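## Task

Set the tray entirely on top of the group of four risers standing on the table. Neither the tray nor any dish on it may drop freely by more than a few centimetres. At the end the risers must still be where they started and every item on the tray must keep its original spot on it. Arm bases in metres, with heading in degrees counter-clockwise from +x: arm1 at x=-0.66 y=-1.55 z=+1.07 heading +92; arm2 at x=+0.89 y=-1.27 z=+0.96 heading +179; arm3 at x=-1.67 y=-1.25 z=+0.99 heading +0; arm4 at x=+0.19 y=-0.75 z=+0.96 heading -89. Finish by releasing the tray and pulling the arms away. Nothing counts as done if a robot is still what keeps it in place.

## Robot and tools

Setup: four identical i2rt Big YAM arms named arm1, arm2, arm3 and arm4. Each has six joints, a two-finger gripper and a wrist camera (arm1_cam_wrist to arm4_cam_wrist). A fixed room camera, cam_high, also looks at the scene. The hand reaches roughly 1.0 m from the joint 1 axis. With joints 1 and 6 at zero and the hand level and pointing ahead, the wrist camera rides above the hand and looks toward the fingertips.

Frame: one shared world frame, origin on the floor, +z upward. The base positions and headings in the task are in this frame (heading in degrees, counter-clockwise from +x). The hand point is the midpoint between the fingertips; its z axis runs along the fingers and its y axis is the opening direction. Base poses are not printed anywhere.

execute_actions: argument actions is a list holding one action or none. An action is an object keyed by arm name; each arm gets a joints object. Every value is an absolute target, never an offset, set per joint by name: joint1_rad, joint2_rad ... joint6_rad in radians and gripper_m in metres. Ranges: joint1_rad -2.879 to 2.879 (base turn, positive counter-clockwise seen from above, 0 = the base's heading); joint2_rad 0 to 3.141 (shoulder, 0 = upper arm roughly level pointing back, increasing raises it and then brings it forward); joint3_rad 0 to 3.019 (elbow, 0 = folded, increasing opens); joint4_rad -1.692 to 1.57 (hand pitch, positive tips fingers up); joint5_rad -1.57 to 1.57 (sideways hand swing, positive to the arm's right); joint6_rad -2.094 to 2.094 (hand roll, positive clockwise viewed from behind); gripper_m 0 to 0.093 (fingertip gap). Done-tolerances are ±0.045, ±0.14, ±0.09, ±0.055, ±0.03, ±0.035 rad and ±0.003 m. All listed motions start at once and may finish at different times; joints move at differing speeds, so the hand can sweep a wide arc. An action runs at most 15 s. A joint or arm omitted from an action may keep driving toward an earlier target. An unknown key or out-of-range number rejects the whole call and nothing moves. Argument cameras picks which images return: omitted, null or ["all"] gives all, [] gives none; the pictures line lists image order. An empty actions list just reports state.

wait: seconds from 0 to 10; nothing new is commanded and the world keeps running. zoom_image: camera plus region [x0, y0, x1, y1] in pixels of that camera's latest full image, top-left origin, at most 504 by 504. finished_scene: pass the scene number; it is final and reports success.

Result lines: joint_positions gives actual joint values. joint_status says how each commanded motion ended: off_target (resting short, possibly still pushing), contact_stop or time_out (target dropped, holds where it stopped, though a timed-out joint may keep a target within 0.375, 0.375, 0.113, 0.225, 0.075, 0.3 rad of its position and keep pushing; on_its_own names such joints). "joint command not followed", often with a cause line, means a self/inter-arm clearance check blocked that arm's joint targets (gripper still acts); those joints show not_followed and may be retried on later actions until they pass. on_its_own reports uncommanded behaviour; "held at" is the held target, not position. Joint torques are listed per arm joint, with per-unit offset, scale and noise, nonzero even in free air, so treat them cautiously. MOTOR HOT warns at 85 °C; OVER-TEMPERATURE FAULT at 100 °C means that arm and its gripper go limp and drop, and affected keys read limit_stop_at_motor_heat (resend targets). If a result reports a stop, the rest of that reply's motion, wait and finished_scene calls are skipped.

Camera intrinsics: wrist cameras are fisheye 504x504, focal about 395-401 px, centre near (250, 252), D=[0.1, 0, 0, 0], theta_max_deg=49.193. cam_high is pinhole+radial 672x504, fovy_deg=93.71, fx=fy=236.19, centre (337.236, 252.409).

Cautions: the arms do not yield on contact; they keep pressing and can press hard, which heats motors. To relieve a pushing joint, command its reported position. Very small target changes may not move a joint. A loaded joint that times out sags. Never let two robots squeeze each other; that ends the run, and a hard collision may too. The clearance check may react late and ignores fingers, gripper housings and wrist cameras. Arms act independently, so one stalled arm does not pause the others; keep all arms under the tray coordinated to avoid tilting it. Do not drop the tray or dishes, disturb the risers, or send anything out of the work area or to the floor. Loose objects may occasionally get nudged by outside disturbances. While you think, the robots hold the last command. At the end open the grippers and retract so the tray rests unsupported.

Each tool is called after "Call:" in YAML: its name, and indented under it one key for each argument.

## Session

Call:
execute_actions:
  actions: []

Scene clock: 0.00 s.
Joint torques (N m, as the arm reports them, + toward a larger angle): no reading
arm1.joint_positions: joint1_rad=-1.560 joint2_rad=+0.524 joint3_rad=+1.477 joint4_rad=-1.336 joint5_rad=-0.122 joint6_rad=+0.146 gripper_m=+0.094
arm1.joint_status: not commanded
arm1.hand: x=-0.4909 y=-1.5149 z=+1.6731 quat_wxyz=(-0.556, -0.005, -0.826, -0.098) (m; scene frame)
arm2.joint_positions: joint1_rad=+0.106 joint2_rad=+0.521 joint3_rad=+1.344 joint4_rad=-1.241 joint5_rad=+0.081 joint6_rad=-0.192 gripper_m=+0.095
arm2.joint_status: not commanded
arm2.hand: x=+0.6811 y=-1.2713 z=+1.5149 quat_wxyz=(-0.063, +0.833, +0.094, -0.542) (m; scene frame)
arm3.joint_positions: joint1_rad=+0.392 joint2_rad=+0.553 joint3_rad=+1.350 joint4_rad=-1.509 joint5_rad=-0.077 joint6_rad=+0.248 gripper_m=+0.094
arm3.joint_status: not commanded
arm3.hand: x=-1.4996 y=-1.1653 z=+1.4851 quat_wxyz=(-0.379, +0.082, -0.907, -0.165) (m; scene frame)
arm4.joint_positions: joint1_rad=+0.074 joint2_rad=+0.567 joint3_rad=+1.343 joint4_rad=-1.476 joint5_rad=+0.129 joint6_rad=-0.125 gripper_m=+0.095
arm4.joint_status: not commanded
arm4.hand: x=+0.1899 y=-0.9477 z=+1.4570 quat_wxyz=(-0.251, -0.586, -0.690, +0.343) (m; scene frame)
pictures: arm1_cam_wrist, arm2_cam_wrist, arm3_cam_wrist, arm4_cam_wrist, cam_high
Images, in order (width x height): arm1_cam_wrist 504x504, arm2_cam_wrist 504x504, arm3_cam_wrist 504x504, arm4_cam_wrist 504x504, cam_high 672x504.

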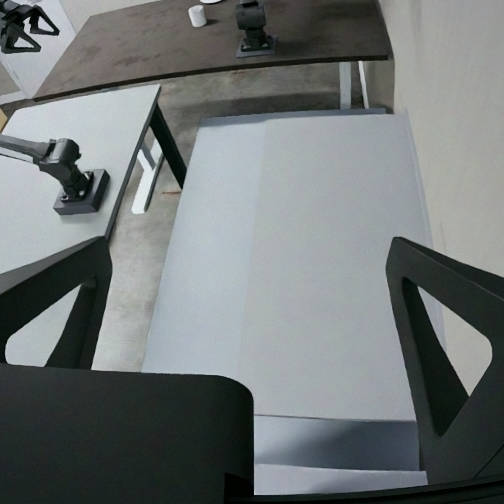

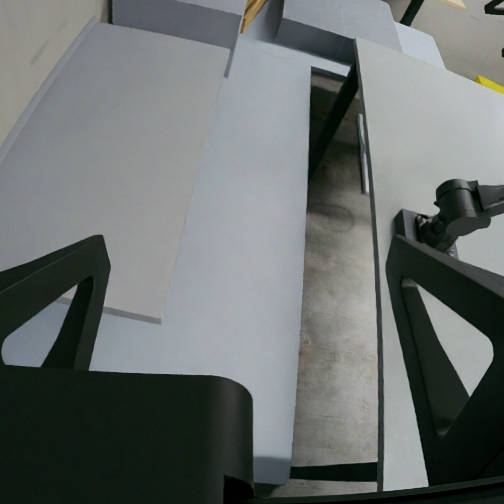

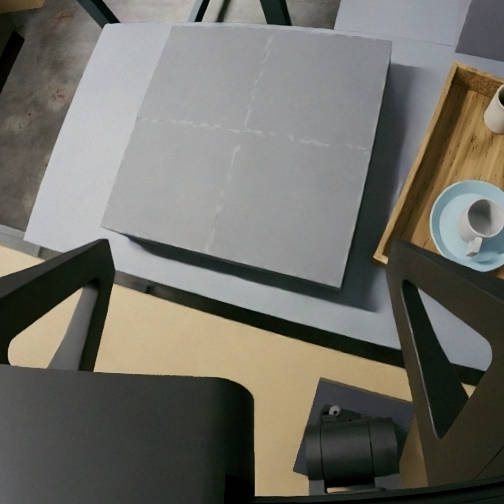

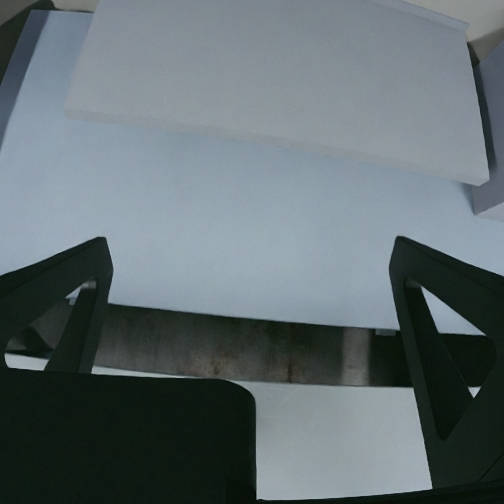

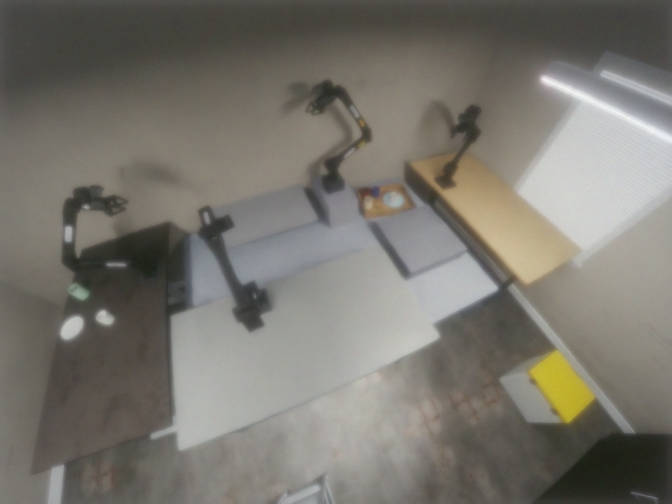

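Call:
execute_actions:
  actions:
    - {"arm1":{"joints":{"joint1_rad":1.5,"joint4_rad":-1.65,"joint5_rad":0,"joint6_rad":0}},"arm3":{"joints":{"joint1_rad":-0.3,"joint4_rad":-1.5,"joint5_rad":0,"joint6_rad":0}},"arm4":{"joints":{"joint1_rad":0,"joint2_rad":1.57,"joint3_rad":1.57,"joint4_rad":0,"joint5_rad":0,"joint6_rad":0}},"arm2":{"joints":{"joint1_rad":0,"joint2_rad":0.3,"joint3_rad":0.5,"joint4_rad":0.5,"joint5_rad":0,"joint6_rad":0}}}
  cameras: ["arm1_cam_wrist","arm3_cam_wrist","cam_high"]

Scene clock: 5.03 s.
Joint torques (N m, as the arm reports them, + toward a larger angle): arm1=[22.09  2.87  9.29  0.67  0.12 -0.08] | arm2=[-0.25  1.54 10.56  1.48 -0.25  0.01] | arm3=[-1.45  4.02 10.5   2.54  0.07  0.02] | arm4=[ -1.91 -13.76  14.59   2.78  -0.18   0.11]
arm1.joint_positions: joint1_rad=-0.844 joint2_rad=+0.524 joint3_rad=+1.477 joint4_rad=-1.634 joint5_rad=-0.002 joint6_rad=+0.012 gripper_m=+0.094
arm1.joint_status: joint1_rad time_out (moved +0.716 of +3.060); the others done
arm1.on_its_own: joint1_rad reads -0.844 and still pushes toward -0.580 since a time_out (your +1.500 is given up)
arm1.hand: x=-0.5636 y=-1.4474 z=+1.6080 quat_wxyz=(-0.401, +0.333, -0.839, -0.156) (m; scene frame)
arm2.joint_positions: joint1_rad=+0.006 joint2_rad=+0.310 joint3_rad=+0.490 joint4_rad=+0.485 joint5_rad=+0.004 joint6_rad=-0.007 gripper_m=+0.095
arm2.joint_status: all done
arm2.hand: x=+0.6409 y=-1.2629 z=+1.4871 quat_wxyz=(-0.010, +0.438, -0.003, -0.899) (m; scene frame)
arm3.joint_positions: joint1_rad=-0.293 joint2_rad=+0.553 joint3_rad=+1.350 joint4_rad=-1.509 joint5_rad=-0.001 joint6_rad=+0.008 gripper_m=+0.094
arm3.joint_status: all done
arm3.hand: x=-1.4878 y=-1.3038 z=+1.4846 quat_wxyz=(-0.408, -0.135, -0.901, +0.059) (m; scene frame)
arm4.joint_positions: joint1_rad=+0.012 joint2_rad=+1.576 joint3_rad=+1.538 joint4_rad=-0.021 joint5_rad=+0.004 joint6_rad=-0.010 gripper_m=+0.095
arm4.joint_status: all done
arm4.hand: x=+0.2166 y=-1.4667 z=+1.4344 quat_wxyz=(-0.489, -0.504, -0.525, +0.480) (m; scene frame)
pictures: arm1_cam_wrist, arm3_cam_wrist, cam_high
Images, in order (width x height): arm1_cam_wrist 504x504, arm3_cam_wrist 504x504, cam_high 672x504.

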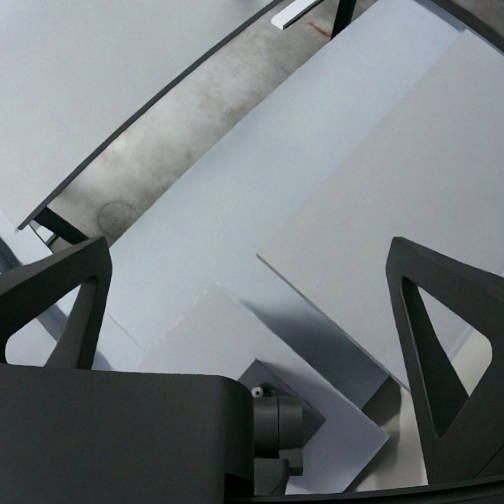

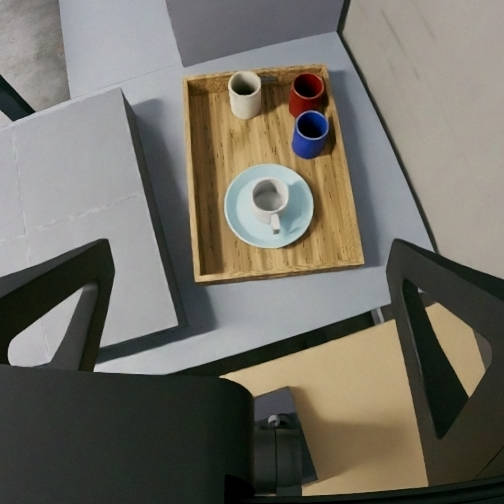

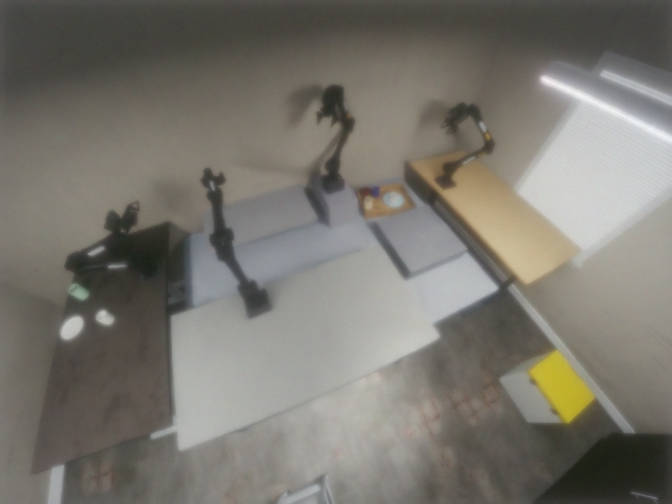

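Call:
execute_actions:
  actions:
    - {"arm1":{"joints":{"joint1_rad":-0.9,"joint2_rad":1.3,"joint3_rad":1.6,"joint4_rad":-1.3}},"arm3":{"joints":{"joint1_rad":-0.45,"joint2_rad":1.3,"joint3_rad":1.6,"joint4_rad":-1.3}},"arm4":{"joints":{"joint2_rad":0.6,"joint3_rad":1.2,"joint4_rad":-1.0}}}
  cameras: ["arm3_cam_wrist"]

Call:
execute_actions:
  actions:
    - {"arm1":{"joints":{"joint1_rad":0.5}},"arm3":{"joints":{"joint1_rad":-0.45,"joint2_rad":1.0,"joint3_rad":1.3,"joint4_rad":-1.3}}}
  cameras: ["arm3_cam_wrist","arm1_cam_wrist","cam_high"]

Scene clock: 7.90 s.
Joint torques (N m, as the arm reports them, + toward a larger angle): arm1=[ -1.81 -10.52  13.09   1.19   0.09  -0.06] | arm2=[-0.25  1.38 10.58  1.51 -0.26  0.02] | arm3=[ -1.36 -11.55  12.85   2.2    0.06   0.02] | arm4=[-1.48  0.89 10.9   1.58 -0.18  0.14]
arm1.joint_positions: joint1_rad=-0.897 joint2_rad=+1.317 joint3_rad=+1.579 joint4_rad=-1.313 joint5_rad=-0.001 joint6_rad=+0.011 gripper_m=+0.094
arm1.joint_status: all done
arm1.hand: x=-0.2956 y=-1.2318 z=+1.4725 quat_wxyz=(-0.243, +0.331, -0.908, -0.084) (m; scene frame)
arm2.joint_positions: joint1_rad=+0.006 joint2_rad=+0.310 joint3_rad=+0.490 joint4_rad=+0.485 joint5_rad=+0.004 joint6_rad=-0.007 gripper_m=+0.095
arm2.joint_status: not commanded
arm2.hand: x=+0.6409 y=-1.2629 z=+1.4871 quat_wxyz=(-0.010, +0.438, -0.003, -0.899) (m; scene frame)
arm3.joint_positions: joint1_rad=-0.445 joint2_rad=+1.300 joint3_rad=+1.578 joint4_rad=-1.310 joint5_rad=-0.001 joint6_rad=+0.007 gripper_m=+0.094
arm3.joint_status: all done
arm3.hand: x=-1.2360 y=-1.4549 z=+1.3899 quat_wxyz=(-0.255, -0.214, -0.941, +0.058) (m; scene frame)
arm4.joint_positions: joint1_rad=+0.012 joint2_rad=+0.595 joint3_rad=+1.189 joint4_rad=-0.990 joint5_rad=+0.004 joint6_rad=-0.009 gripper_m=+0.095
arm4.joint_status: all done
arm4.hand: x=+0.2019 y=-1.0378 z=+1.4736 quat_wxyz=(-0.395, -0.576, -0.601, +0.388) (m; scene frame)
pictures: arm3_cam_wrist
Images, in order (width x height): arm3_cam_wrist 504x504.

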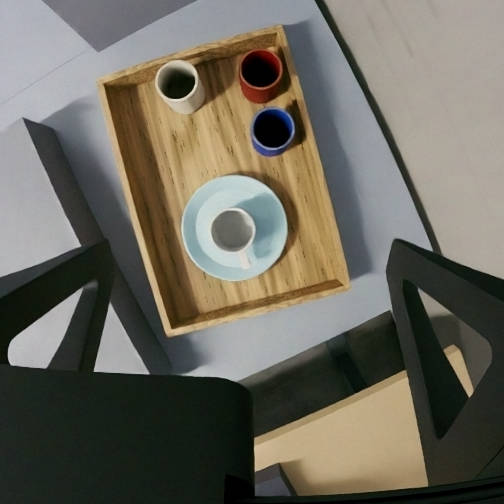

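Scene clock: 9.60 s.
Joint torques (N m, as the arm reports them, + toward a larger angle): arm1=[ -1.49 -10.79  12.99   1.27   0.06  -0.09] | arm2=[-0.32  1.43 10.57  1.46 -0.26  0.01] | arm3=[-1.35 -3.35 10.63  2.02  0.07  0.02] | arm4=[-1.59  0.87 10.89  1.58 -0.17  0.12]
arm1.joint_positions: joint1_rad=+0.505 joint2_rad=+1.317 joint3_rad=+1.579 joint4_rad=-1.313 joint5_rad=-0.001 joint6_rad=+0.010 gripper_m=+0.094
arm1.joint_status: all done
arm1.hand: x=-0.9107 y=-1.1293 z=+1.4653 quat_wxyz=(-0.123, +0.839, -0.483, -0.217) (m; scene frame)
arm2.joint_positions: joint1_rad=+0.006 joint2_rad=+0.310 joint3_rad=+0.490 joint4_rad=+0.485 joint5_rad=+0.004 joint6_rad=-0.007 gripper_m=+0.095
arm2.joint_status: not commanded
arm2.hand: x=+0.6409 y=-1.2629 z=+1.4871 quat_wxyz=(-0.010, +0.438, -0.003, -0.899) (m; scene frame)
arm3.joint_positions: joint1_rad=-0.445 joint2_rad=+0.985 joint3_rad=+1.303 joint4_rad=-1.308 joint5_rad=-0.001 joint6_rad=+0.007 gripper_m=+0.094
arm3.joint_status: all done
arm3.hand: x=-1.3378 y=-1.4067 z=+1.3810 quat_wxyz=(-0.275, -0.213, -0.935, +0.062) (m; scene frame)
arm4.joint_positions: joint1_rad=+0.012 joint2_rad=+0.595 joint3_rad=+1.189 joint4_rad=-0.990 joint5_rad=+0.004 joint6_rad=-0.009 gripper_m=+0.095
arm4.joint_status: not commanded
arm4.hand: x=+0.2019 y=-1.0378 z=+1.4736 quat_wxyz=(-0.395, -0.576, -0.601, +0.388) (m; scene frame)
pictures: arm1_cam_wrist, arm3_cam_wrist, cam_high
Images, in order (width x height): arm1_cam_wrist 504x504, arm3_cam_wrist 504x504, cam_high 672x504.

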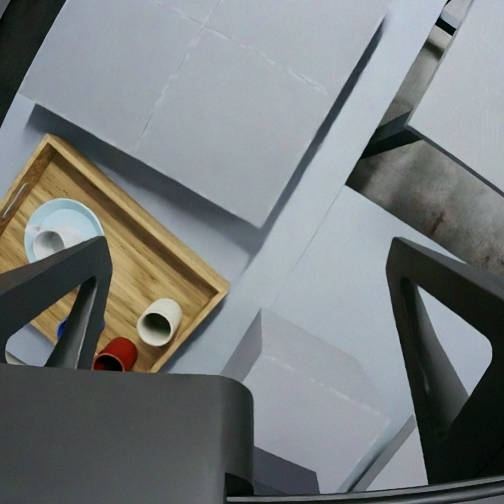

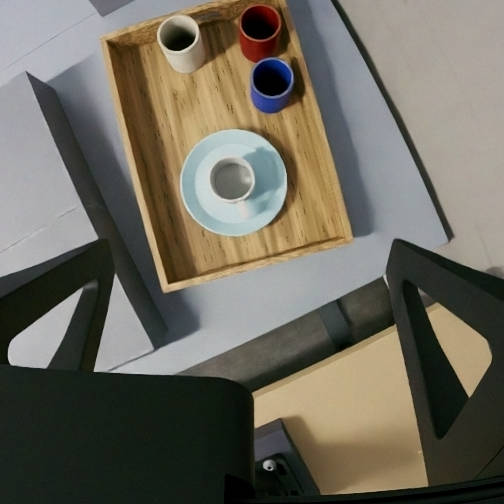

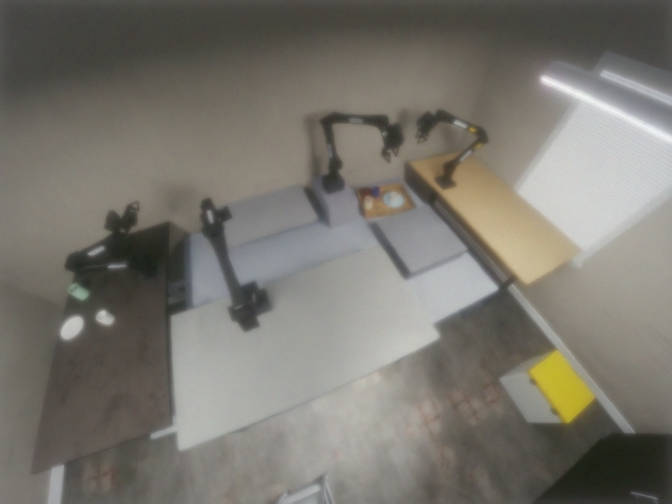

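Call:
execute_actions:
  actions:
    - {"arm1":{"joints":{"joint1_rad":1.553,"joint2_rad":1.461,"joint3_rad":0.338,"joint4_rad":-0.448,"joint6_rad":1.76,"gripper_m":0.05}},"arm3":{"joints":{"joint1_rad":-0.49,"joint2_rad":1.392,"joint3_rad":0.594,"joint4_rad":-0.773,"joint6_rad":-1.885,"gripper_m":0.05}}}
  cameras: ["arm3_cam_wrist","arm1_cam_wrist","cam_high"]

Scene clock: 13.87 s.
Joint torques (N m, as the arm reports them, + toward a larger angle): arm1=[-0.8  -5.92  4.33  0.34  0.24  0.15] | arm2=[-0.24  1.41 10.57  1.51 -0.25  0.02] | arm3=[-1.3  -8.5   6.57  0.88 -0.04  0.03] | arm4=[-1.51  1.08 10.89  1.62 -0.15  0.12]
arm1.joint_positions: joint1_rad=+1.548 joint2_rad=+1.474 joint3_rad=+0.335 joint4_rad=-0.464 joint5_rad=-0.002 joint6_rad=+1.748 gripper_m=+0.050
arm1.joint_status: all done
arm1.hand: x=-0.8640 y=-1.5528 z=+0.9923 quat_wxyz=(-0.011, +0.645, -0.764, +0.019) (m; scene frame)
arm2.joint_positions: joint1_rad=+0.006 joint2_rad=+0.310 joint3_rad=+0.490 joint4_rad=+0.485 joint5_rad=+0.004 joint6_rad=-0.007 gripper_m=+0.095
arm2.joint_status: not commanded
arm2.hand: x=+0.6409 y=-1.2629 z=+1.4871 quat_wxyz=(-0.010, +0.438, -0.003, -0.899) (m; scene frame)
arm3.joint_positions: joint1_rad=-0.486 joint2_rad=+1.404 joint3_rad=+0.595 joint4_rad=-0.786 joint5_rad=-0.001 joint6_rad=-1.877 gripper_m=+0.050
arm3.joint_status: all done
arm3.hand: x=-1.4222 y=-1.3812 z=+0.9773 quat_wxyz=(+0.008, +0.642, -0.767, -0.015) (m; scene frame)
arm4.joint_positions: joint1_rad=+0.012 joint2_rad=+0.595 joint3_rad=+1.189 joint4_rad=-0.990 joint5_rad=+0.004 joint6_rad=-0.009 gripper_m=+0.095
arm4.joint_status: not commanded
arm4.hand: x=+0.2019 y=-1.0378 z=+1.4736 quat_wxyz=(-0.395, -0.576, -0.601, +0.388) (m; scene frame)
pictures: arm1_cam_wrist, arm3_cam_wrist, cam_high
Images, in order (width x height): arm1_cam_wrist 504x504, arm3_cam_wrist 504x504, cam_high 672x504.

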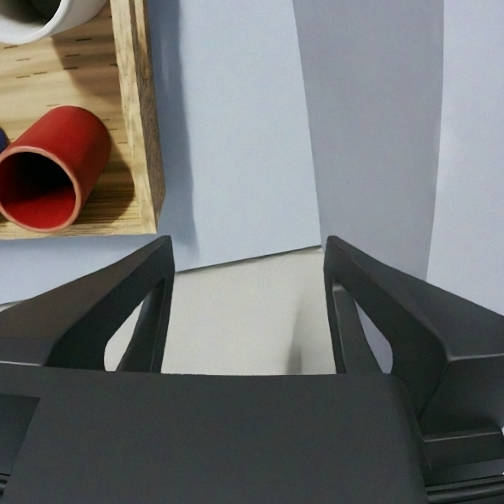

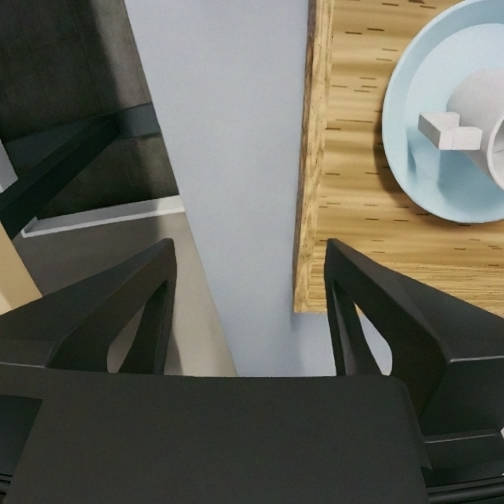

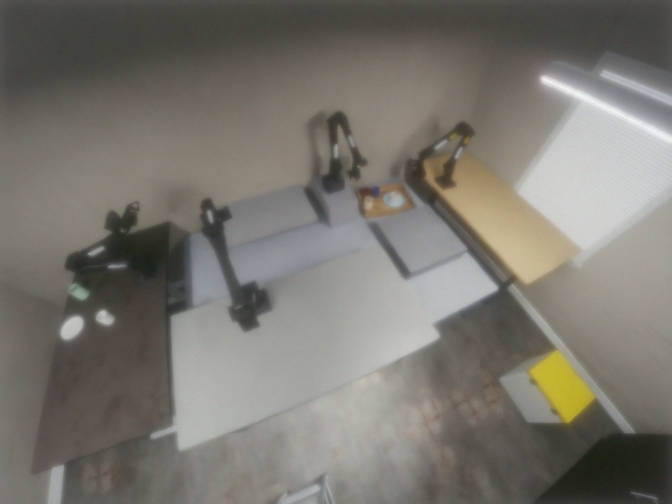

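Call:
execute_actions:
  actions:
    - {"arm1":{"joints":{"joint1_rad":1.419,"joint2_rad":2.047,"joint3_rad":0.575,"joint4_rad":-0.067,"joint6_rad":1.63,"gripper_m":0.045}},"arm3":{"joints":{"joint1_rad":-0.471,"joint2_rad":1.768,"joint3_rad":0.648,"joint4_rad":-0.42,"joint6_rad":-1.868,"gripper_m":0.045}}}
  cameras: ["arm3_cam_wrist","arm1_cam_wrist"]

Scene clock: 16.40 s.
Joint torques (N m, as the arm reports them, + toward a larger angle): arm1=[-1.05 -9.22  1.31  0.47  0.17 -0.1 ] | arm2=[-0.16  1.36 10.58  1.47 -0.26  0.02] | arm3=[ -0.4  -11.05   5.11   1.1   -0.05   0.17] | arm4=[-1.71  0.57 10.96  1.57 -0.18  0.13]
arm1.joint_positions: joint1_rad=+1.420 joint2_rad=+2.038 joint3_rad=+0.573 joint4_rad=-0.083 joint5_rad=-0.001 joint6_rad=+1.642 gripper_m=+0.045
arm1.joint_status: all done
arm1.hand: x=-0.9546 y=-1.5166 z=+0.8819 quat_wxyz=(+0.008, +0.637, -0.771, +0.000) (m; scene frame)
arm2.joint_positions: joint1_rad=+0.006 joint2_rad=+0.310 joint3_rad=+0.490 joint4_rad=+0.485 joint5_rad=+0.004 joint6_rad=-0.007 gripper_m=+0.095
arm2.joint_status: not commanded
arm2.hand: x=+0.6409 y=-1.2629 z=+1.4871 quat_wxyz=(-0.010, +0.438, -0.003, -0.899) (m; scene frame)
arm3.joint_positions: joint1_rad=-0.480 joint2_rad=+1.761 joint3_rad=+0.634 joint4_rad=-0.434 joint5_rad=-0.001 joint6_rad=-1.875 gripper_m=+0.045
arm3.joint_status: all done
arm3.hand: x=-1.3842 y=-1.3996 z=+0.8825 quat_wxyz=(+0.001, +0.643, -0.766, +0.001) (m; scene frame)
arm4.joint_positions: joint1_rad=+0.012 joint2_rad=+0.595 joint3_rad=+1.189 joint4_rad=-0.990 joint5_rad=+0.004 joint6_rad=-0.009 gripper_m=+0.095
arm4.joint_status: not commanded
arm4.hand: x=+0.2019 y=-1.0378 z=+1.4736 quat_wxyz=(-0.395, -0.576, -0.601, +0.388) (m; scene frame)
pictures: arm1_cam_wrist, arm3_cam_wrist
Images, in order (width x height): arm1_cam_wrist 504x504, arm3_cam_wrist 504x504.

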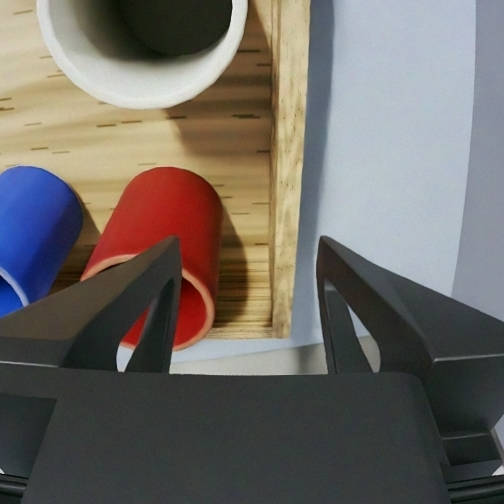

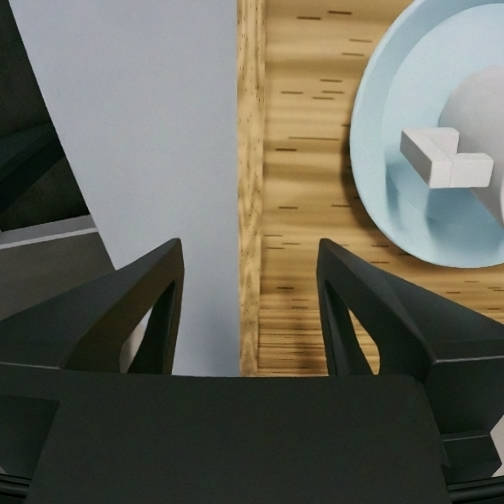

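Call:
execute_actions:
  actions:
    - {"arm1":{"joints":{"joint1_rad":1.40,"joint2_rad":2.28,"joint3_rad":0.622,"joint4_rad":0.10,"joint6_rad":1.61}},"arm3":{"joints":{"joint2_rad":1.99,"joint3_rad":0.668,"joint4_rad":-0.229}}}
  cameras: ["arm3_cam_wrist","arm1_cam_wrist"]

Scene clock: 17.83 s.
Joint torques (N m, as the arm reports them, + toward a larger angle): arm1=[ -1.37 -10.08  -0.6    0.43   0.17  -0.08] | arm2=[-0.12  1.41 10.57  1.5  -0.26  0.01] | arm3=[ -0.42 -12.11   2.61   0.98  -0.05   0.17] | arm4=[-1.51  0.82 10.81  1.61 -0.19  0.14]
arm1.joint_positions: joint1_rad=+1.407 joint2_rad=+2.273 joint3_rad=+0.621 joint4_rad=+0.084 joint5_rad=-0.001 joint6_rad=+1.621 gripper_m=+0.045
arm1.joint_status: all done
arm1.hand: x=-0.9429 y=-1.5148 z=+0.8189 quat_wxyz=(+0.001, +0.640, -0.769, +0.007) (m; scene frame)
arm2.joint_positions: joint1_rad=+0.006 joint2_rad=+0.310 joint3_rad=+0.490 joint4_rad=+0.485 joint5_rad=+0.004 joint6_rad=-0.007 gripper_m=+0.095
arm2.joint_status: not commanded
arm2.hand: x=+0.6409 y=-1.2629 z=+1.4871 quat_wxyz=(-0.010, +0.438, -0.003, -0.899) (m; scene frame)
arm3.joint_positions: joint1_rad=-0.480 joint2_rad=+1.986 joint3_rad=+0.661 joint4_rad=-0.242 joint5_rad=-0.001 joint6_rad=-1.875 gripper_m=+0.045
arm3.joint_status: all done
arm3.hand: x=-1.3809 y=-1.4016 z=+0.8173 quat_wxyz=(+0.002, +0.643, -0.766, -0.001) (m; scene frame)
arm4.joint_positions: joint1_rad=+0.012 joint2_rad=+0.595 joint3_rad=+1.189 joint4_rad=-0.990 joint5_rad=+0.004 joint6_rad=-0.009 gripper_m=+0.095
arm4.joint_status: not commanded
arm4.hand: x=+0.2019 y=-1.0378 z=+1.4736 quat_wxyz=(-0.395, -0.576, -0.601, +0.388) (m; scene frame)
pictures: arm1_cam_wrist, arm3_cam_wrist
Images, in order (width x height): arm1_cam_wrist 504x504, arm3_cam_wrist 504x504.

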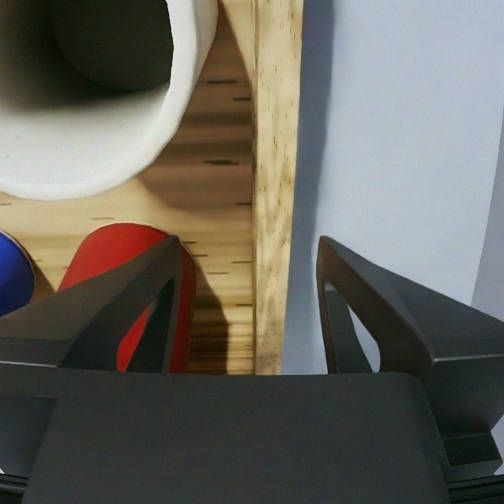

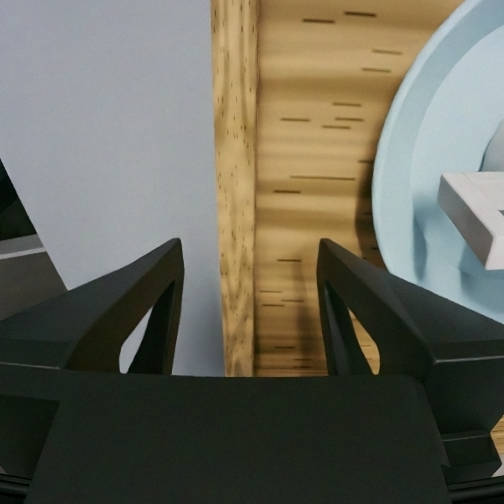

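Call:
execute_actions:
  actions:
    - {"arm1":{"joints":{"joint2_rad":2.434,"joint3_rad":0.671,"joint4_rad":0.202}},"arm3":{"joints":{"joint2_rad":2.134,"joint3_rad":0.685,"joint4_rad":-0.106}}}
  cameras: ["arm3_cam_wrist","arm1_cam_wrist"]

Scene clock: 19.93 s.
Joint torques (N m, as the arm reports them, + toward a larger angle): arm1=[-1.54 -8.09 -2.51 -0.17  0.15 -0.06] | arm2=[-0.44  1.49 10.56  1.49 -0.27  0.01] | arm3=[-0.35 -2.78  3.1   3.74 -0.13  0.14] | arm4=[-1.47  0.68 10.91  1.62 -0.17  0.12]
arm1.joint_positions: joint1_rad=+1.407 joint2_rad=+2.389 joint3_rad=+0.689 joint4_rad=+0.206 joint5_rad=-0.001 joint6_rad=+1.618 gripper_m=+0.045
arm1.joint_status: all done
arm1.hand: x=-0.9686 y=-1.5117 z=+0.7854 quat_wxyz=(+0.026, +0.640, -0.767, -0.020) (m; scene frame)
arm2.joint_positions: joint1_rad=+0.006 joint2_rad=+0.310 joint3_rad=+0.490 joint4_rad=+0.485 joint5_rad=+0.004 joint6_rad=-0.007 gripper_m=+0.095
arm2.joint_status: not commanded
arm2.hand: x=+0.6409 y=-1.2629 z=+1.4871 quat_wxyz=(-0.010, +0.438, -0.003, -0.899) (m; scene frame)
arm3.joint_positions: joint1_rad=-0.480 joint2_rad=+2.018 joint3_rad=+0.672 joint4_rad=-0.174 joint5_rad=+0.001 joint6_rad=-1.871 gripper_m=+0.045
arm3.joint_status: joint4_rad time_out (moved +0.068 of +0.136); the others done
arm3.on_its_own: joint4_rad reads -0.174 and still pushes toward -0.106 since a time_out
arm3.hand: x=-1.3693 y=-1.4078 z=+0.8083 quat_wxyz=(-0.006, +0.642, -0.767, +0.020) (m; scene frame)
arm4.joint_positions: joint1_rad=+0.012 joint2_rad=+0.595 joint3_rad=+1.189 joint4_rad=-0.990 joint5_rad=+0.004 joint6_rad=-0.009 gripper_m=+0.095
arm4.joint_status: not commanded
arm4.hand: x=+0.2019 y=-1.0378 z=+1.4736 quat_wxyz=(-0.395, -0.576, -0.601, +0.388) (m; scene frame)
pictures: arm1_cam_wrist, arm3_cam_wrist
Images, in order (width x height): arm1_cam_wrist 504x504, arm3_cam_wrist 504x504.

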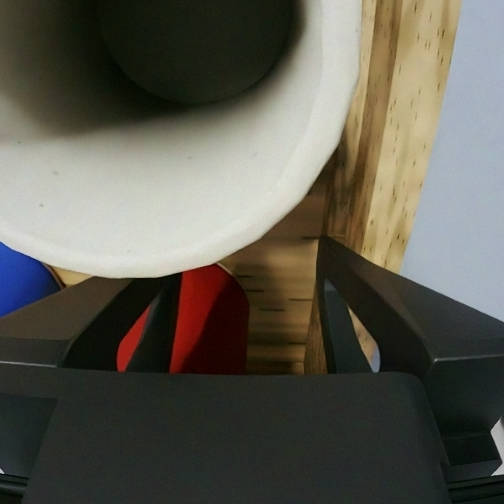

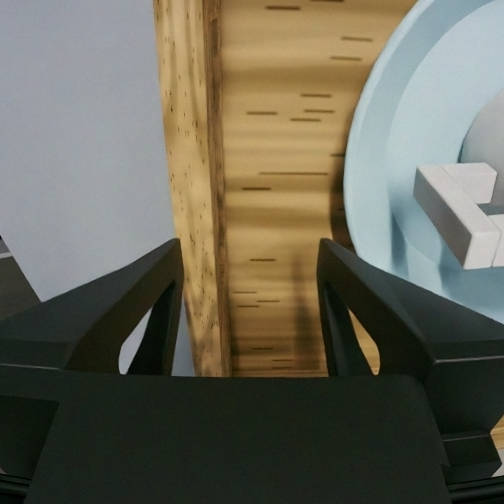

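Call:
execute_actions:
  actions:
    - {"arm1":{"joints":{"joint2_rad":2.33,"joint3_rad":0.67,"joint4_rad":0.175}},"arm3":{"joints":{"joint2_rad":1.99,"joint3_rad":0.668,"joint4_rad":-0.2}}}
  cameras: []

Call:
execute_actions:
  actions:
    - {"arm1":{"joints":{"joint2_rad":2.26,"joint3_rad":0.655,"joint4_rad":0.125}},"arm3":{"joints":{"joint4_rad":-0.245,"gripper_m":0.07}}}
  cameras: ["arm3_cam_wrist","arm1_cam_wrist"]

Scene clock: 22.13 s.
Joint torques (N m, as the arm reports them, + toward a larger angle): arm1=[ -1.65 -12.15  -1.54  -0.59   0.14  -0.06] | arm2=[-0.32  1.54 10.57  1.48 -0.25  0.02] | arm3=[ -0.43 -13.81   1.93  -0.13  -0.14   0.13] | arm4=[-1.4   0.6  10.85  1.61 -0.2   0.1 ]
arm1.joint_positions: joint1_rad=+1.407 joint2_rad=+2.349 joint3_rad=+0.678 joint4_rad=+0.190 joint5_rad=-0.001 joint6_rad=+1.618 gripper_m=+0.045
arm1.joint_status: all done
arm1.hand: x=-0.9746 y=-1.5108 z=+0.7969 quat_wxyz=(+0.031, +0.640, -0.767, -0.025) (m; scene frame)
arm2.joint_positions: joint1_rad=+0.006 joint2_rad=+0.310 joint3_rad=+0.490 joint4_rad=+0.485 joint5_rad=+0.004 joint6_rad=-0.007 gripper_m=+0.095
arm2.joint_status: not commanded
arm2.hand: x=+0.6409 y=-1.2629 z=+1.4871 quat_wxyz=(-0.010, +0.438, -0.003, -0.899) (m; scene frame)
arm3.joint_positions: joint1_rad=-0.480 joint2_rad=+2.003 joint3_rad=+0.669 joint4_rad=-0.187 joint5_rad=+0.001 joint6_rad=-1.871 gripper_m=+0.045
arm3.joint_status: all done
arm3.hand: x=-1.3693 y=-1.4077 z=+0.8130 quat_wxyz=(-0.006, +0.642, -0.767, +0.020) (m; scene frame)
arm4.joint_positions: joint1_rad=+0.012 joint2_rad=+0.595 joint3_rad=+1.189 joint4_rad=-0.990 joint5_rad=+0.004 joint6_rad=-0.009 gripper_m=+0.095
arm4.joint_status: not commanded
arm4.hand: x=+0.2019 y=-1.0378 z=+1.4736 quat_wxyz=(-0.395, -0.576, -0.601, +0.388) (m; scene frame)
pictures: none
No camera images: the call's "cameras" was empty. Leave "cameras" out to get every camera's image.

Scene clock: 22.97 s.
Joint torques (N m, as the arm reports them, + toward a larger angle): arm1=[ -1.76 -11.91  -0.29  -0.56   0.17  -0.06] | arm2=[-0.22  1.57 10.55  1.51 -0.27  0.01] | arm3=[ -0.44 -13.68   1.86  -0.29  -0.13   0.14] | arm4=[-1.35  1.04 10.91  1.53 -0.19  0.11]
arm1.joint_positions: joint1_rad=+1.407 joint2_rad=+2.273 joint3_rad=+0.657 joint4_rad=+0.139 joint5_rad=-0.001 joint6_rad=+1.618 gripper_m=+0.045
arm1.joint_status: all done
arm1.hand: x=-0.9783 y=-1.5101 z=+0.8185 quat_wxyz=(+0.032, +0.640, -0.767, -0.026) (m; scene frame)
arm2.joint_positions: joint1_rad=+0.006 joint2_rad=+0.310 joint3_rad=+0.490 joint4_rad=+0.485 joint5_rad=+0.004 joint6_rad=-0.007 gripper_m=+0.095
arm2.joint_status: not commanded
arm2.hand: x=+0.6409 y=-1.2629 z=+1.4871 quat_wxyz=(-0.010, +0.438, -0.003, -0.899) (m; scene frame)
arm3.joint_positions: joint1_rad=-0.480 joint2_rad=+2.003 joint3_rad=+0.669 joint4_rad=-0.232 joint5_rad=+0.001 joint6_rad=-1.871 gripper_m=+0.070
arm3.joint_status: all done
arm3.hand: x=-1.3791 y=-1.4027 z=+0.8128 quat_wxyz=(+0.003, +0.642, -0.767, -0.001) (m; scene frame)
arm4.joint_positions: joint1_rad=+0.012 joint2_rad=+0.595 joint3_rad=+1.189 joint4_rad=-0.990 joint5_rad=+0.004 joint6_rad=-0.009 gripper_m=+0.095
arm4.joint_status: not commanded
arm4.hand: x=+0.2019 y=-1.0378 z=+1.4736 quat_wxyz=(-0.395, -0.576, -0.601, +0.388) (m; scene frame)
pictures: arm1_cam_wrist, arm3_cam_wrist
Images, in order (width x height): arm1_cam_wrist 504x504, arm3_cam_wrist 504x504.

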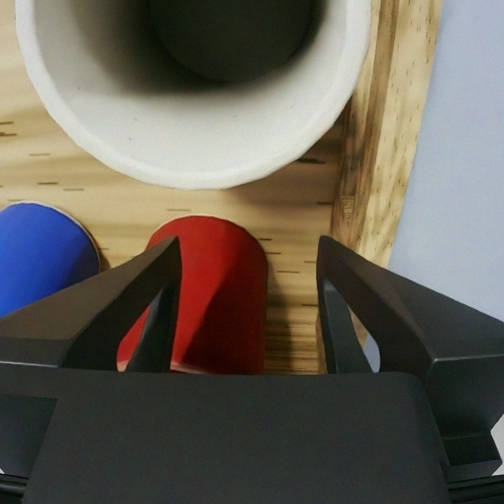

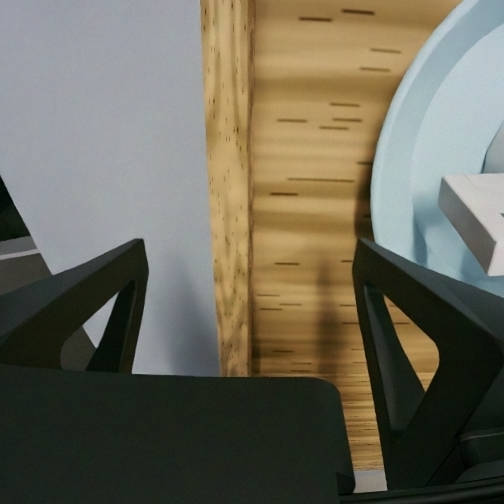

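Call:
execute_actions:
  actions:
    - {"arm1":{"joints":{"joint3_rad":0.617,"joint4_rad":0.025,"gripper_m":0.07}},"arm3":{"joints":{"joint4_rad":-0.294}}}
  cameras: []

Call:
execute_actions:
  actions:
    - {"arm1":{"joints":{"joint2_rad":2.355,"joint3_rad":0.645,"joint4_rad":0.12}},"arm3":{"joints":{"joint2_rad":2.065,"joint3_rad":0.676,"joint4_rad":-0.19}}}
  cameras: ["arm3_cam_wrist","arm1_cam_wrist"]

Scene clock: 23.87 s.
Joint torques (N m, as the arm reports them, + toward a larger angle): arm1=[ -1.8  -11.25  -0.69  -0.71   0.14  -0.03] | arm2=[-0.16  1.43 10.55  1.51 -0.26  0.02] | arm3=[ -0.39 -13.63   1.73  -0.32  -0.13   0.12] | arm4=[-1.55  0.67 10.86  1.65 -0.19  0.13]
arm1.joint_positions: joint1_rad=+1.407 joint2_rad=+2.273 joint3_rad=+0.617 joint4_rad=+0.039 joint5_rad=-0.001 joint6_rad=+1.618 gripper_m=+0.070
arm1.joint_status: all done
arm1.hand: x=-0.9289 y=-1.5166 z=+0.8193 quat_wxyz=(-0.016, +0.641, -0.767, +0.025) (m; scene frame)
arm2.joint_positions: joint1_rad=+0.006 joint2_rad=+0.310 joint3_rad=+0.490 joint4_rad=+0.485 joint5_rad=+0.004 joint6_rad=-0.007 gripper_m=+0.095
arm2.joint_status: not commanded
arm2.hand: x=+0.6409 y=-1.2629 z=+1.4871 quat_wxyz=(-0.010, +0.438, -0.003, -0.899) (m; scene frame)
arm3.joint_positions: joint1_rad=-0.480 joint2_rad=+2.003 joint3_rad=+0.669 joint4_rad=-0.282 joint5_rad=+0.001 joint6_rad=-1.871 gripper_m=+0.070
arm3.joint_status: all done
arm3.hand: x=-1.3899 y=-1.3971 z=+0.8131 quat_wxyz=(+0.012, +0.642, -0.767, -0.023) (m; scene frame)
arm4.joint_positions: joint1_rad=+0.012 joint2_rad=+0.595 joint3_rad=+1.189 joint4_rad=-0.990 joint5_rad=+0.004 joint6_rad=-0.009 gripper_m=+0.095
arm4.joint_status: not commanded
arm4.hand: x=+0.2019 y=-1.0378 z=+1.4736 quat_wxyz=(-0.395, -0.576, -0.601, +0.388) (m; scene frame)
pictures: none
No camera images: the call's "cameras" was empty. Leave "cameras" out to get every camera's image.

Scene clock: 24.73 s.
Joint torques (N m, as the arm reports them, + toward a larger angle): arm1=[-1.6  -9.23 -1.35  0.39  0.16 -0.06] | arm2=[-0.18  1.39 10.58  1.48 -0.26  0.02] | arm3=[ -0.45 -10.54   1.99   0.96  -0.12   0.14] | arm4=[-1.72  0.9  10.93  1.68 -0.17  0.13]
arm1.joint_positions: joint1_rad=+1.407 joint2_rad=+2.336 joint3_rad=+0.647 joint4_rad=+0.105 joint5_rad=-0.001 joint6_rad=+1.618 gripper_m=+0.070
arm1.joint_status: all done
arm1.hand: x=-0.9392 y=-1.5154 z=+0.8011 quat_wxyz=(-0.004, +0.641, -0.768, +0.013) (m; scene frame)
arm2.joint_positions: joint1_rad=+0.006 joint2_rad=+0.310 joint3_rad=+0.490 joint4_rad=+0.485 joint5_rad=+0.004 joint6_rad=-0.007 gripper_m=+0.095
arm2.joint_status: not commanded
arm2.hand: x=+0.6409 y=-1.2629 z=+1.4871 quat_wxyz=(-0.010, +0.438, -0.003, -0.899) (m; scene frame)
arm3.joint_positions: joint1_rad=-0.480 joint2_rad=+2.044 joint3_rad=+0.669 joint4_rad=-0.203 joint5_rad=+0.001 joint6_rad=-1.871 gripper_m=+0.070
arm3.joint_status: all done
arm3.hand: x=-1.3844 y=-1.4000 z=+0.7999 quat_wxyz=(+0.005, +0.642, -0.767, -0.007) (m; scene frame)
arm4.joint_positions: joint1_rad=+0.012 joint2_rad=+0.595 joint3_rad=+1.189 joint4_rad=-0.990 joint5_rad=+0.004 joint6_rad=-0.009 gripper_m=+0.095
arm4.joint_status: not commanded
arm4.hand: x=+0.2019 y=-1.0378 z=+1.4736 quat_wxyz=(-0.395, -0.576, -0.601, +0.388) (m; scene frame)
pictures: arm1_cam_wrist, arm3_cam_wrist
Images, in order (width x height): arm1_cam_wrist 504x504, arm3_cam_wrist 504x504.

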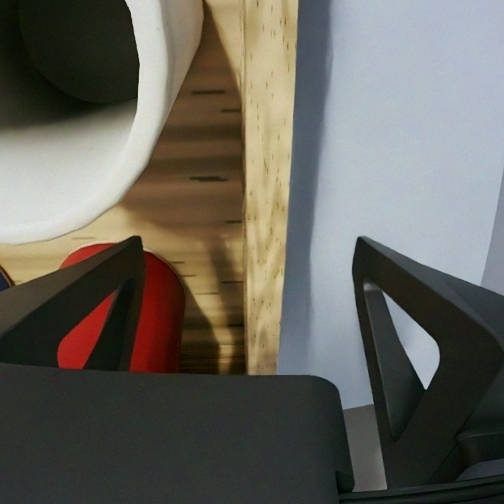

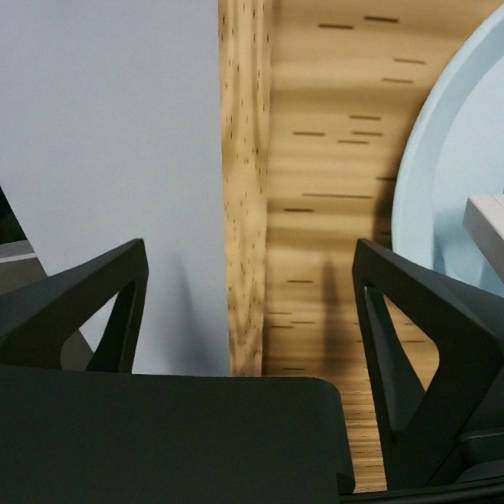

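Call:
execute_actions:
  actions:
    - {"arm1":{"joints":{"joint2_rad":2.445,"joint3_rad":0.66,"joint4_rad":0.165}},"arm3":{"joints":{"joint2_rad":2.15,"joint3_rad":0.685,"joint4_rad":-0.145}}}
  cameras: []

Call:
execute_actions:
  actions:
    - {"arm1":{"joints":{"joint3_rad":0.668,"joint4_rad":0.2}},"arm3":{"joints":{"joint4_rad":-0.106}}}
  cameras: ["arm3_cam_wrist","arm1_cam_wrist"]

Scene clock: 25.73 s.
Joint torques (N m, as the arm reports them, + toward a larger angle): arm1=[-1.2  -9.33 -2.04  0.31  0.19 -0.03] | arm2=[-0.18  1.37 10.58  1.51 -0.26  0.02] | arm3=[ -0.24 -11.88   0.89   0.76  -0.13   0.12] | arm4=[-1.44  0.74 10.84  1.6  -0.18  0.12]
arm1.joint_positions: joint1_rad=+1.407 joint2_rad=+2.429 joint3_rad=+0.661 joint4_rad=+0.152 joint5_rad=-0.002 joint6_rad=+1.617 gripper_m=+0.070
arm1.joint_status: all done
arm1.hand: x=-0.9214 y=-1.5183 z=+0.7765 quat_wxyz=(-0.015, +0.641, -0.767, +0.025) (m; scene frame)
arm2.joint_positions: joint1_rad=+0.006 joint2_rad=+0.310 joint3_rad=+0.490 joint4_rad=+0.485 joint5_rad=+0.004 joint6_rad=-0.007 gripper_m=+0.095
arm2.joint_status: not commanded
arm2.hand: x=+0.6409 y=-1.2629 z=+1.4871 quat_wxyz=(-0.010, +0.438, -0.003, -0.899) (m; scene frame)
arm3.joint_positions: joint1_rad=-0.480 joint2_rad=+2.137 joint3_rad=+0.682 joint4_rad=-0.156 joint5_rad=+0.001 joint6_rad=-1.871 gripper_m=+0.070
arm3.joint_status: all done
arm3.hand: x=-1.3940 y=-1.3952 z=+0.7727 quat_wxyz=(+0.012, +0.642, -0.767, -0.022) (m; scene frame)
arm4.joint_positions: joint1_rad=+0.012 joint2_rad=+0.595 joint3_rad=+1.189 joint4_rad=-0.990 joint5_rad=+0.004 joint6_rad=-0.009 gripper_m=+0.095
arm4.joint_status: not commanded
arm4.hand: x=+0.2019 y=-1.0378 z=+1.4736 quat_wxyz=(-0.395, -0.576, -0.601, +0.388) (m; scene frame)
pictures: none
No camera images: the call's "cameras" was empty. Leave "cameras" out to get every camera's image.

Scene clock: 26.33 s.
Joint torques (N m, as the arm reports them, + toward a larger angle): arm1=[-1.38 -9.42 -1.25  0.33  0.2  -0.03] | arm2=[-0.35  1.43 10.57  1.49 -0.26  0.02] | arm3=[ -0.55 -12.08   0.98   0.99  -0.13   0.13] | arm4=[-1.7   0.98 10.97  1.53 -0.18  0.12]
arm1.joint_positions: joint1_rad=+1.407 joint2_rad=+2.429 joint3_rad=+0.663 joint4_rad=+0.184 joint5_rad=-0.002 joint6_rad=+1.617 gripper_m=+0.070
arm1.joint_status: all done
arm1.hand: x=-0.9307 y=-1.5171 z=+0.7760 quat_wxyz=(-0.003, +0.641, -0.767, +0.012) (m; scene frame)
arm2.joint_positions: joint1_rad=+0.006 joint2_rad=+0.310 joint3_rad=+0.490 joint4_rad=+0.485 joint5_rad=+0.004 joint6_rad=-0.007 gripper_m=+0.095
arm2.joint_status: not commanded
arm2.hand: x=+0.6409 y=-1.2629 z=+1.4871 quat_wxyz=(-0.010, +0.438, -0.003, -0.899) (m; scene frame)
arm3.joint_positions: joint1_rad=-0.480 joint2_rad=+2.137 joint3_rad=+0.682 joint4_rad=-0.119 joint5_rad=+0.001 joint6_rad=-1.871 gripper_m=+0.070
arm3.joint_status: all done
arm3.hand: x=-1.3858 y=-1.3994 z=+0.7724 quat_wxyz=(+0.004, +0.642, -0.767, -0.004) (m; scene frame)
arm4.joint_positions: joint1_rad=+0.012 joint2_rad=+0.595 joint3_rad=+1.189 joint4_rad=-0.990 joint5_rad=+0.004 joint6_rad=-0.009 gripper_m=+0.095
arm4.joint_status: not commanded
arm4.hand: x=+0.2019 y=-1.0378 z=+1.4736 quat_wxyz=(-0.395, -0.576, -0.601, +0.388) (m; scene frame)
pictures: arm1_cam_wrist, arm3_cam_wrist
Images, in order (width x height): arm1_cam_wrist 504x504, arm3_cam_wrist 504x504.

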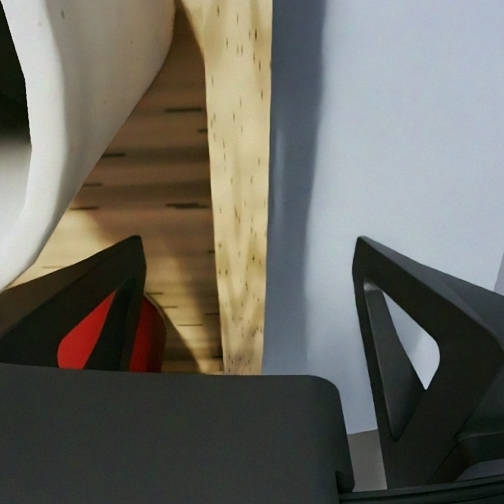

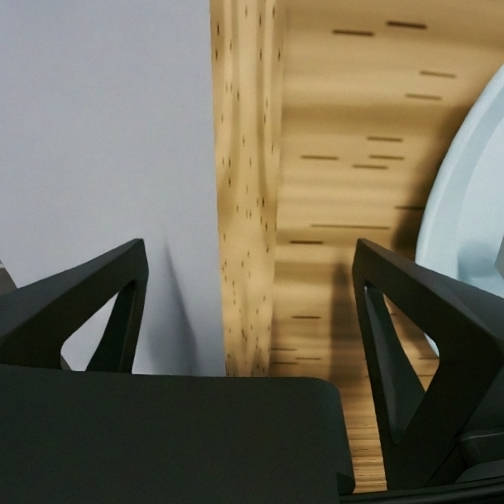

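Call:
execute_actions:
  actions:
    - {"arm1":{"joints":{"gripper_m":0.0}},"arm3":{"joints":{"gripper_m":0.0}}}
  cameras: ["arm3_cam_wrist","arm1_cam_wrist"]

Scene clock: 27.07 s.
Joint torques (N m, as the arm reports them, + toward a larger angle): arm1=[-1.64 -9.84 -1.6   0.16  0.18  0.  ] | arm2=[-0.27  1.52 10.54  1.5  -0.25  0.02] | arm3=[ -0.35 -11.94   0.97   0.89  -0.11   0.13] | arm4=[-1.55  1.01 10.93  1.64 -0.18  0.11]
arm1.joint_positions: joint1_rad=+1.407 joint2_rad=+2.429 joint3_rad=+0.666 joint4_rad=+0.190 joint5_rad=-0.001 joint6_rad=+1.613 gripper_m=+0.011
arm1.joint_status: gripper_m off_target (ended at +0.011, target +0.000)
arm1.hand: x=-0.9336 y=-1.5165 z=+0.7757 quat_wxyz=(+0.000, +0.643, -0.766, +0.009) (m; scene frame)
arm2.joint_positions: joint1_rad=+0.006 joint2_rad=+0.310 joint3_rad=+0.490 joint4_rad=+0.485 joint5_rad=+0.004 joint6_rad=-0.007 gripper_m=+0.095
arm2.joint_status: not commanded
arm2.hand: x=+0.6409 y=-1.2629 z=+1.4871 quat_wxyz=(-0.010, +0.438, -0.003, -0.899) (m; scene frame)
arm3.joint_positions: joint1_rad=-0.480 joint2_rad=+2.137 joint3_rad=+0.682 joint4_rad=-0.117 joint5_rad=+0.000 joint6_rad=-1.870 gripper_m=+0.011
arm3.joint_status: gripper_m off_target (ended at +0.011, target +0.000)
arm3.hand: x=-1.3856 y=-1.3994 z=+0.7724 quat_wxyz=(+0.004, +0.642, -0.767, -0.004) (m; scene frame)
arm4.joint_positions: joint1_rad=+0.012 joint2_rad=+0.595 joint3_rad=+1.189 joint4_rad=-0.990 joint5_rad=+0.004 joint6_rad=-0.009 gripper_m=+0.095
arm4.joint_status: not commanded
arm4.hand: x=+0.2019 y=-1.0378 z=+1.4736 quat_wxyz=(-0.395, -0.576, -0.601, +0.388) (m; scene frame)
pictures: arm1_cam_wrist, arm3_cam_wrist
Images, in order (width x height): arm1_cam_wrist 504x504, arm3_cam_wrist 504x504.

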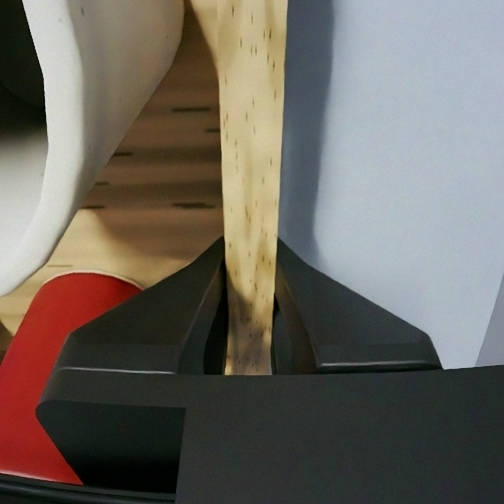

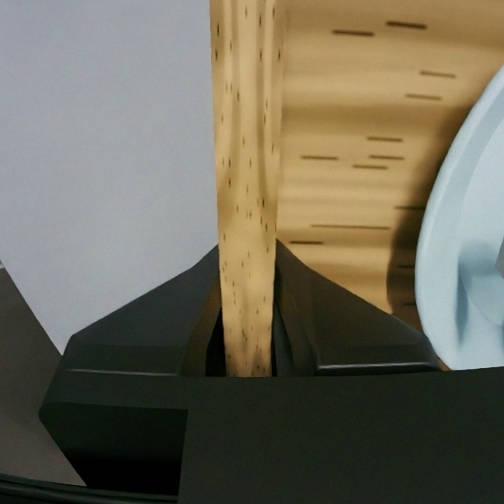

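Call:
execute_actions:
  actions:
    - {"arm1":{"joints":{"joint2_rad":2.28,"joint3_rad":0.612,"joint4_rad":0.11}},"arm3":{"joints":{"joint2_rad":1.995,"joint3_rad":0.66,"joint4_rad":-0.22}}}
  cameras: ["arm3_cam_wrist","arm1_cam_wrist"]

Scene clock: 28.33 s.
Joint torques (N m, as the arm reports them, + toward a larger angle): arm1=[ -2.07 -15.56  -4.07  -1.17   0.04   0.  ] | arm2=[-0.25  1.43 10.57  1.46 -0.26  0.02] | arm3=[ -0.5  -16.44   1.71  -0.97  -0.1    0.08] | arm4=[-1.47  0.62 10.93  1.56 -0.2   0.11]
arm1.joint_positions: joint1_rad=+1.407 joint2_rad=+2.349 joint3_rad=+0.642 joint4_rad=+0.137 joint5_rad=+0.001 joint6_rad=+1.613 gripper_m=+0.011
arm1.joint_status: all done
arm1.hand: x=-0.9389 y=-1.5152 z=+0.7980 quat_wxyz=(+0.000, +0.643, -0.766, +0.007) (m; scene frame)
arm2.joint_positions: joint1_rad=+0.006 joint2_rad=+0.310 joint3_rad=+0.490 joint4_rad=+0.485 joint5_rad=+0.004 joint6_rad=-0.007 gripper_m=+0.095
arm2.joint_status: not commanded
arm2.hand: x=+0.6409 y=-1.2629 z=+1.4871 quat_wxyz=(-0.010, +0.438, -0.003, -0.899) (m; scene frame)
arm3.joint_positions: joint1_rad=-0.479 joint2_rad=+2.049 joint3_rad=+0.656 joint4_rad=-0.195 joint5_rad=+0.000 joint6_rad=-1.867 gripper_m=+0.011
arm3.joint_status: all done
arm3.hand: x=-1.3910 y=-1.3961 z=+0.7976 quat_wxyz=(+0.007, +0.640, -0.768, -0.011) (m; scene frame)
arm4.joint_positions: joint1_rad=+0.012 joint2_rad=+0.595 joint3_rad=+1.189 joint4_rad=-0.990 joint5_rad=+0.004 joint6_rad=-0.009 gripper_m=+0.095
arm4.joint_status: not commanded
arm4.hand: x=+0.2019 y=-1.0378 z=+1.4736 quat_wxyz=(-0.395, -0.576, -0.601, +0.388) (m; scene frame)
pictures: arm1_cam_wrist, arm3_cam_wrist
Images, in order (width x height): arm1_cam_wrist 504x504, arm3_cam_wrist 504x504.

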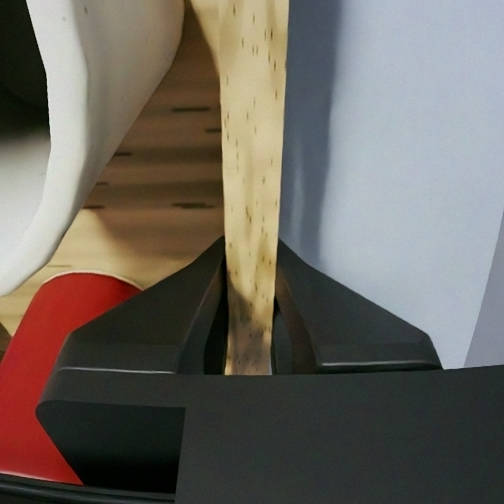

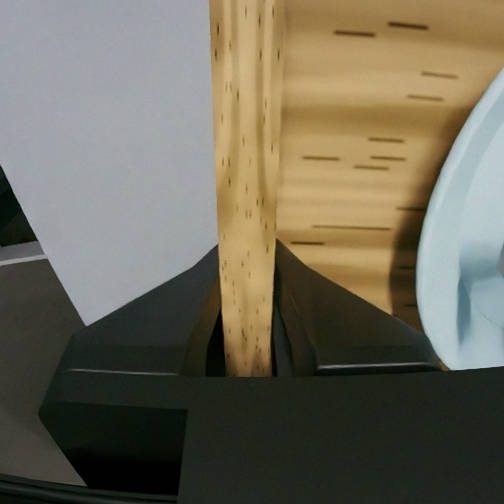

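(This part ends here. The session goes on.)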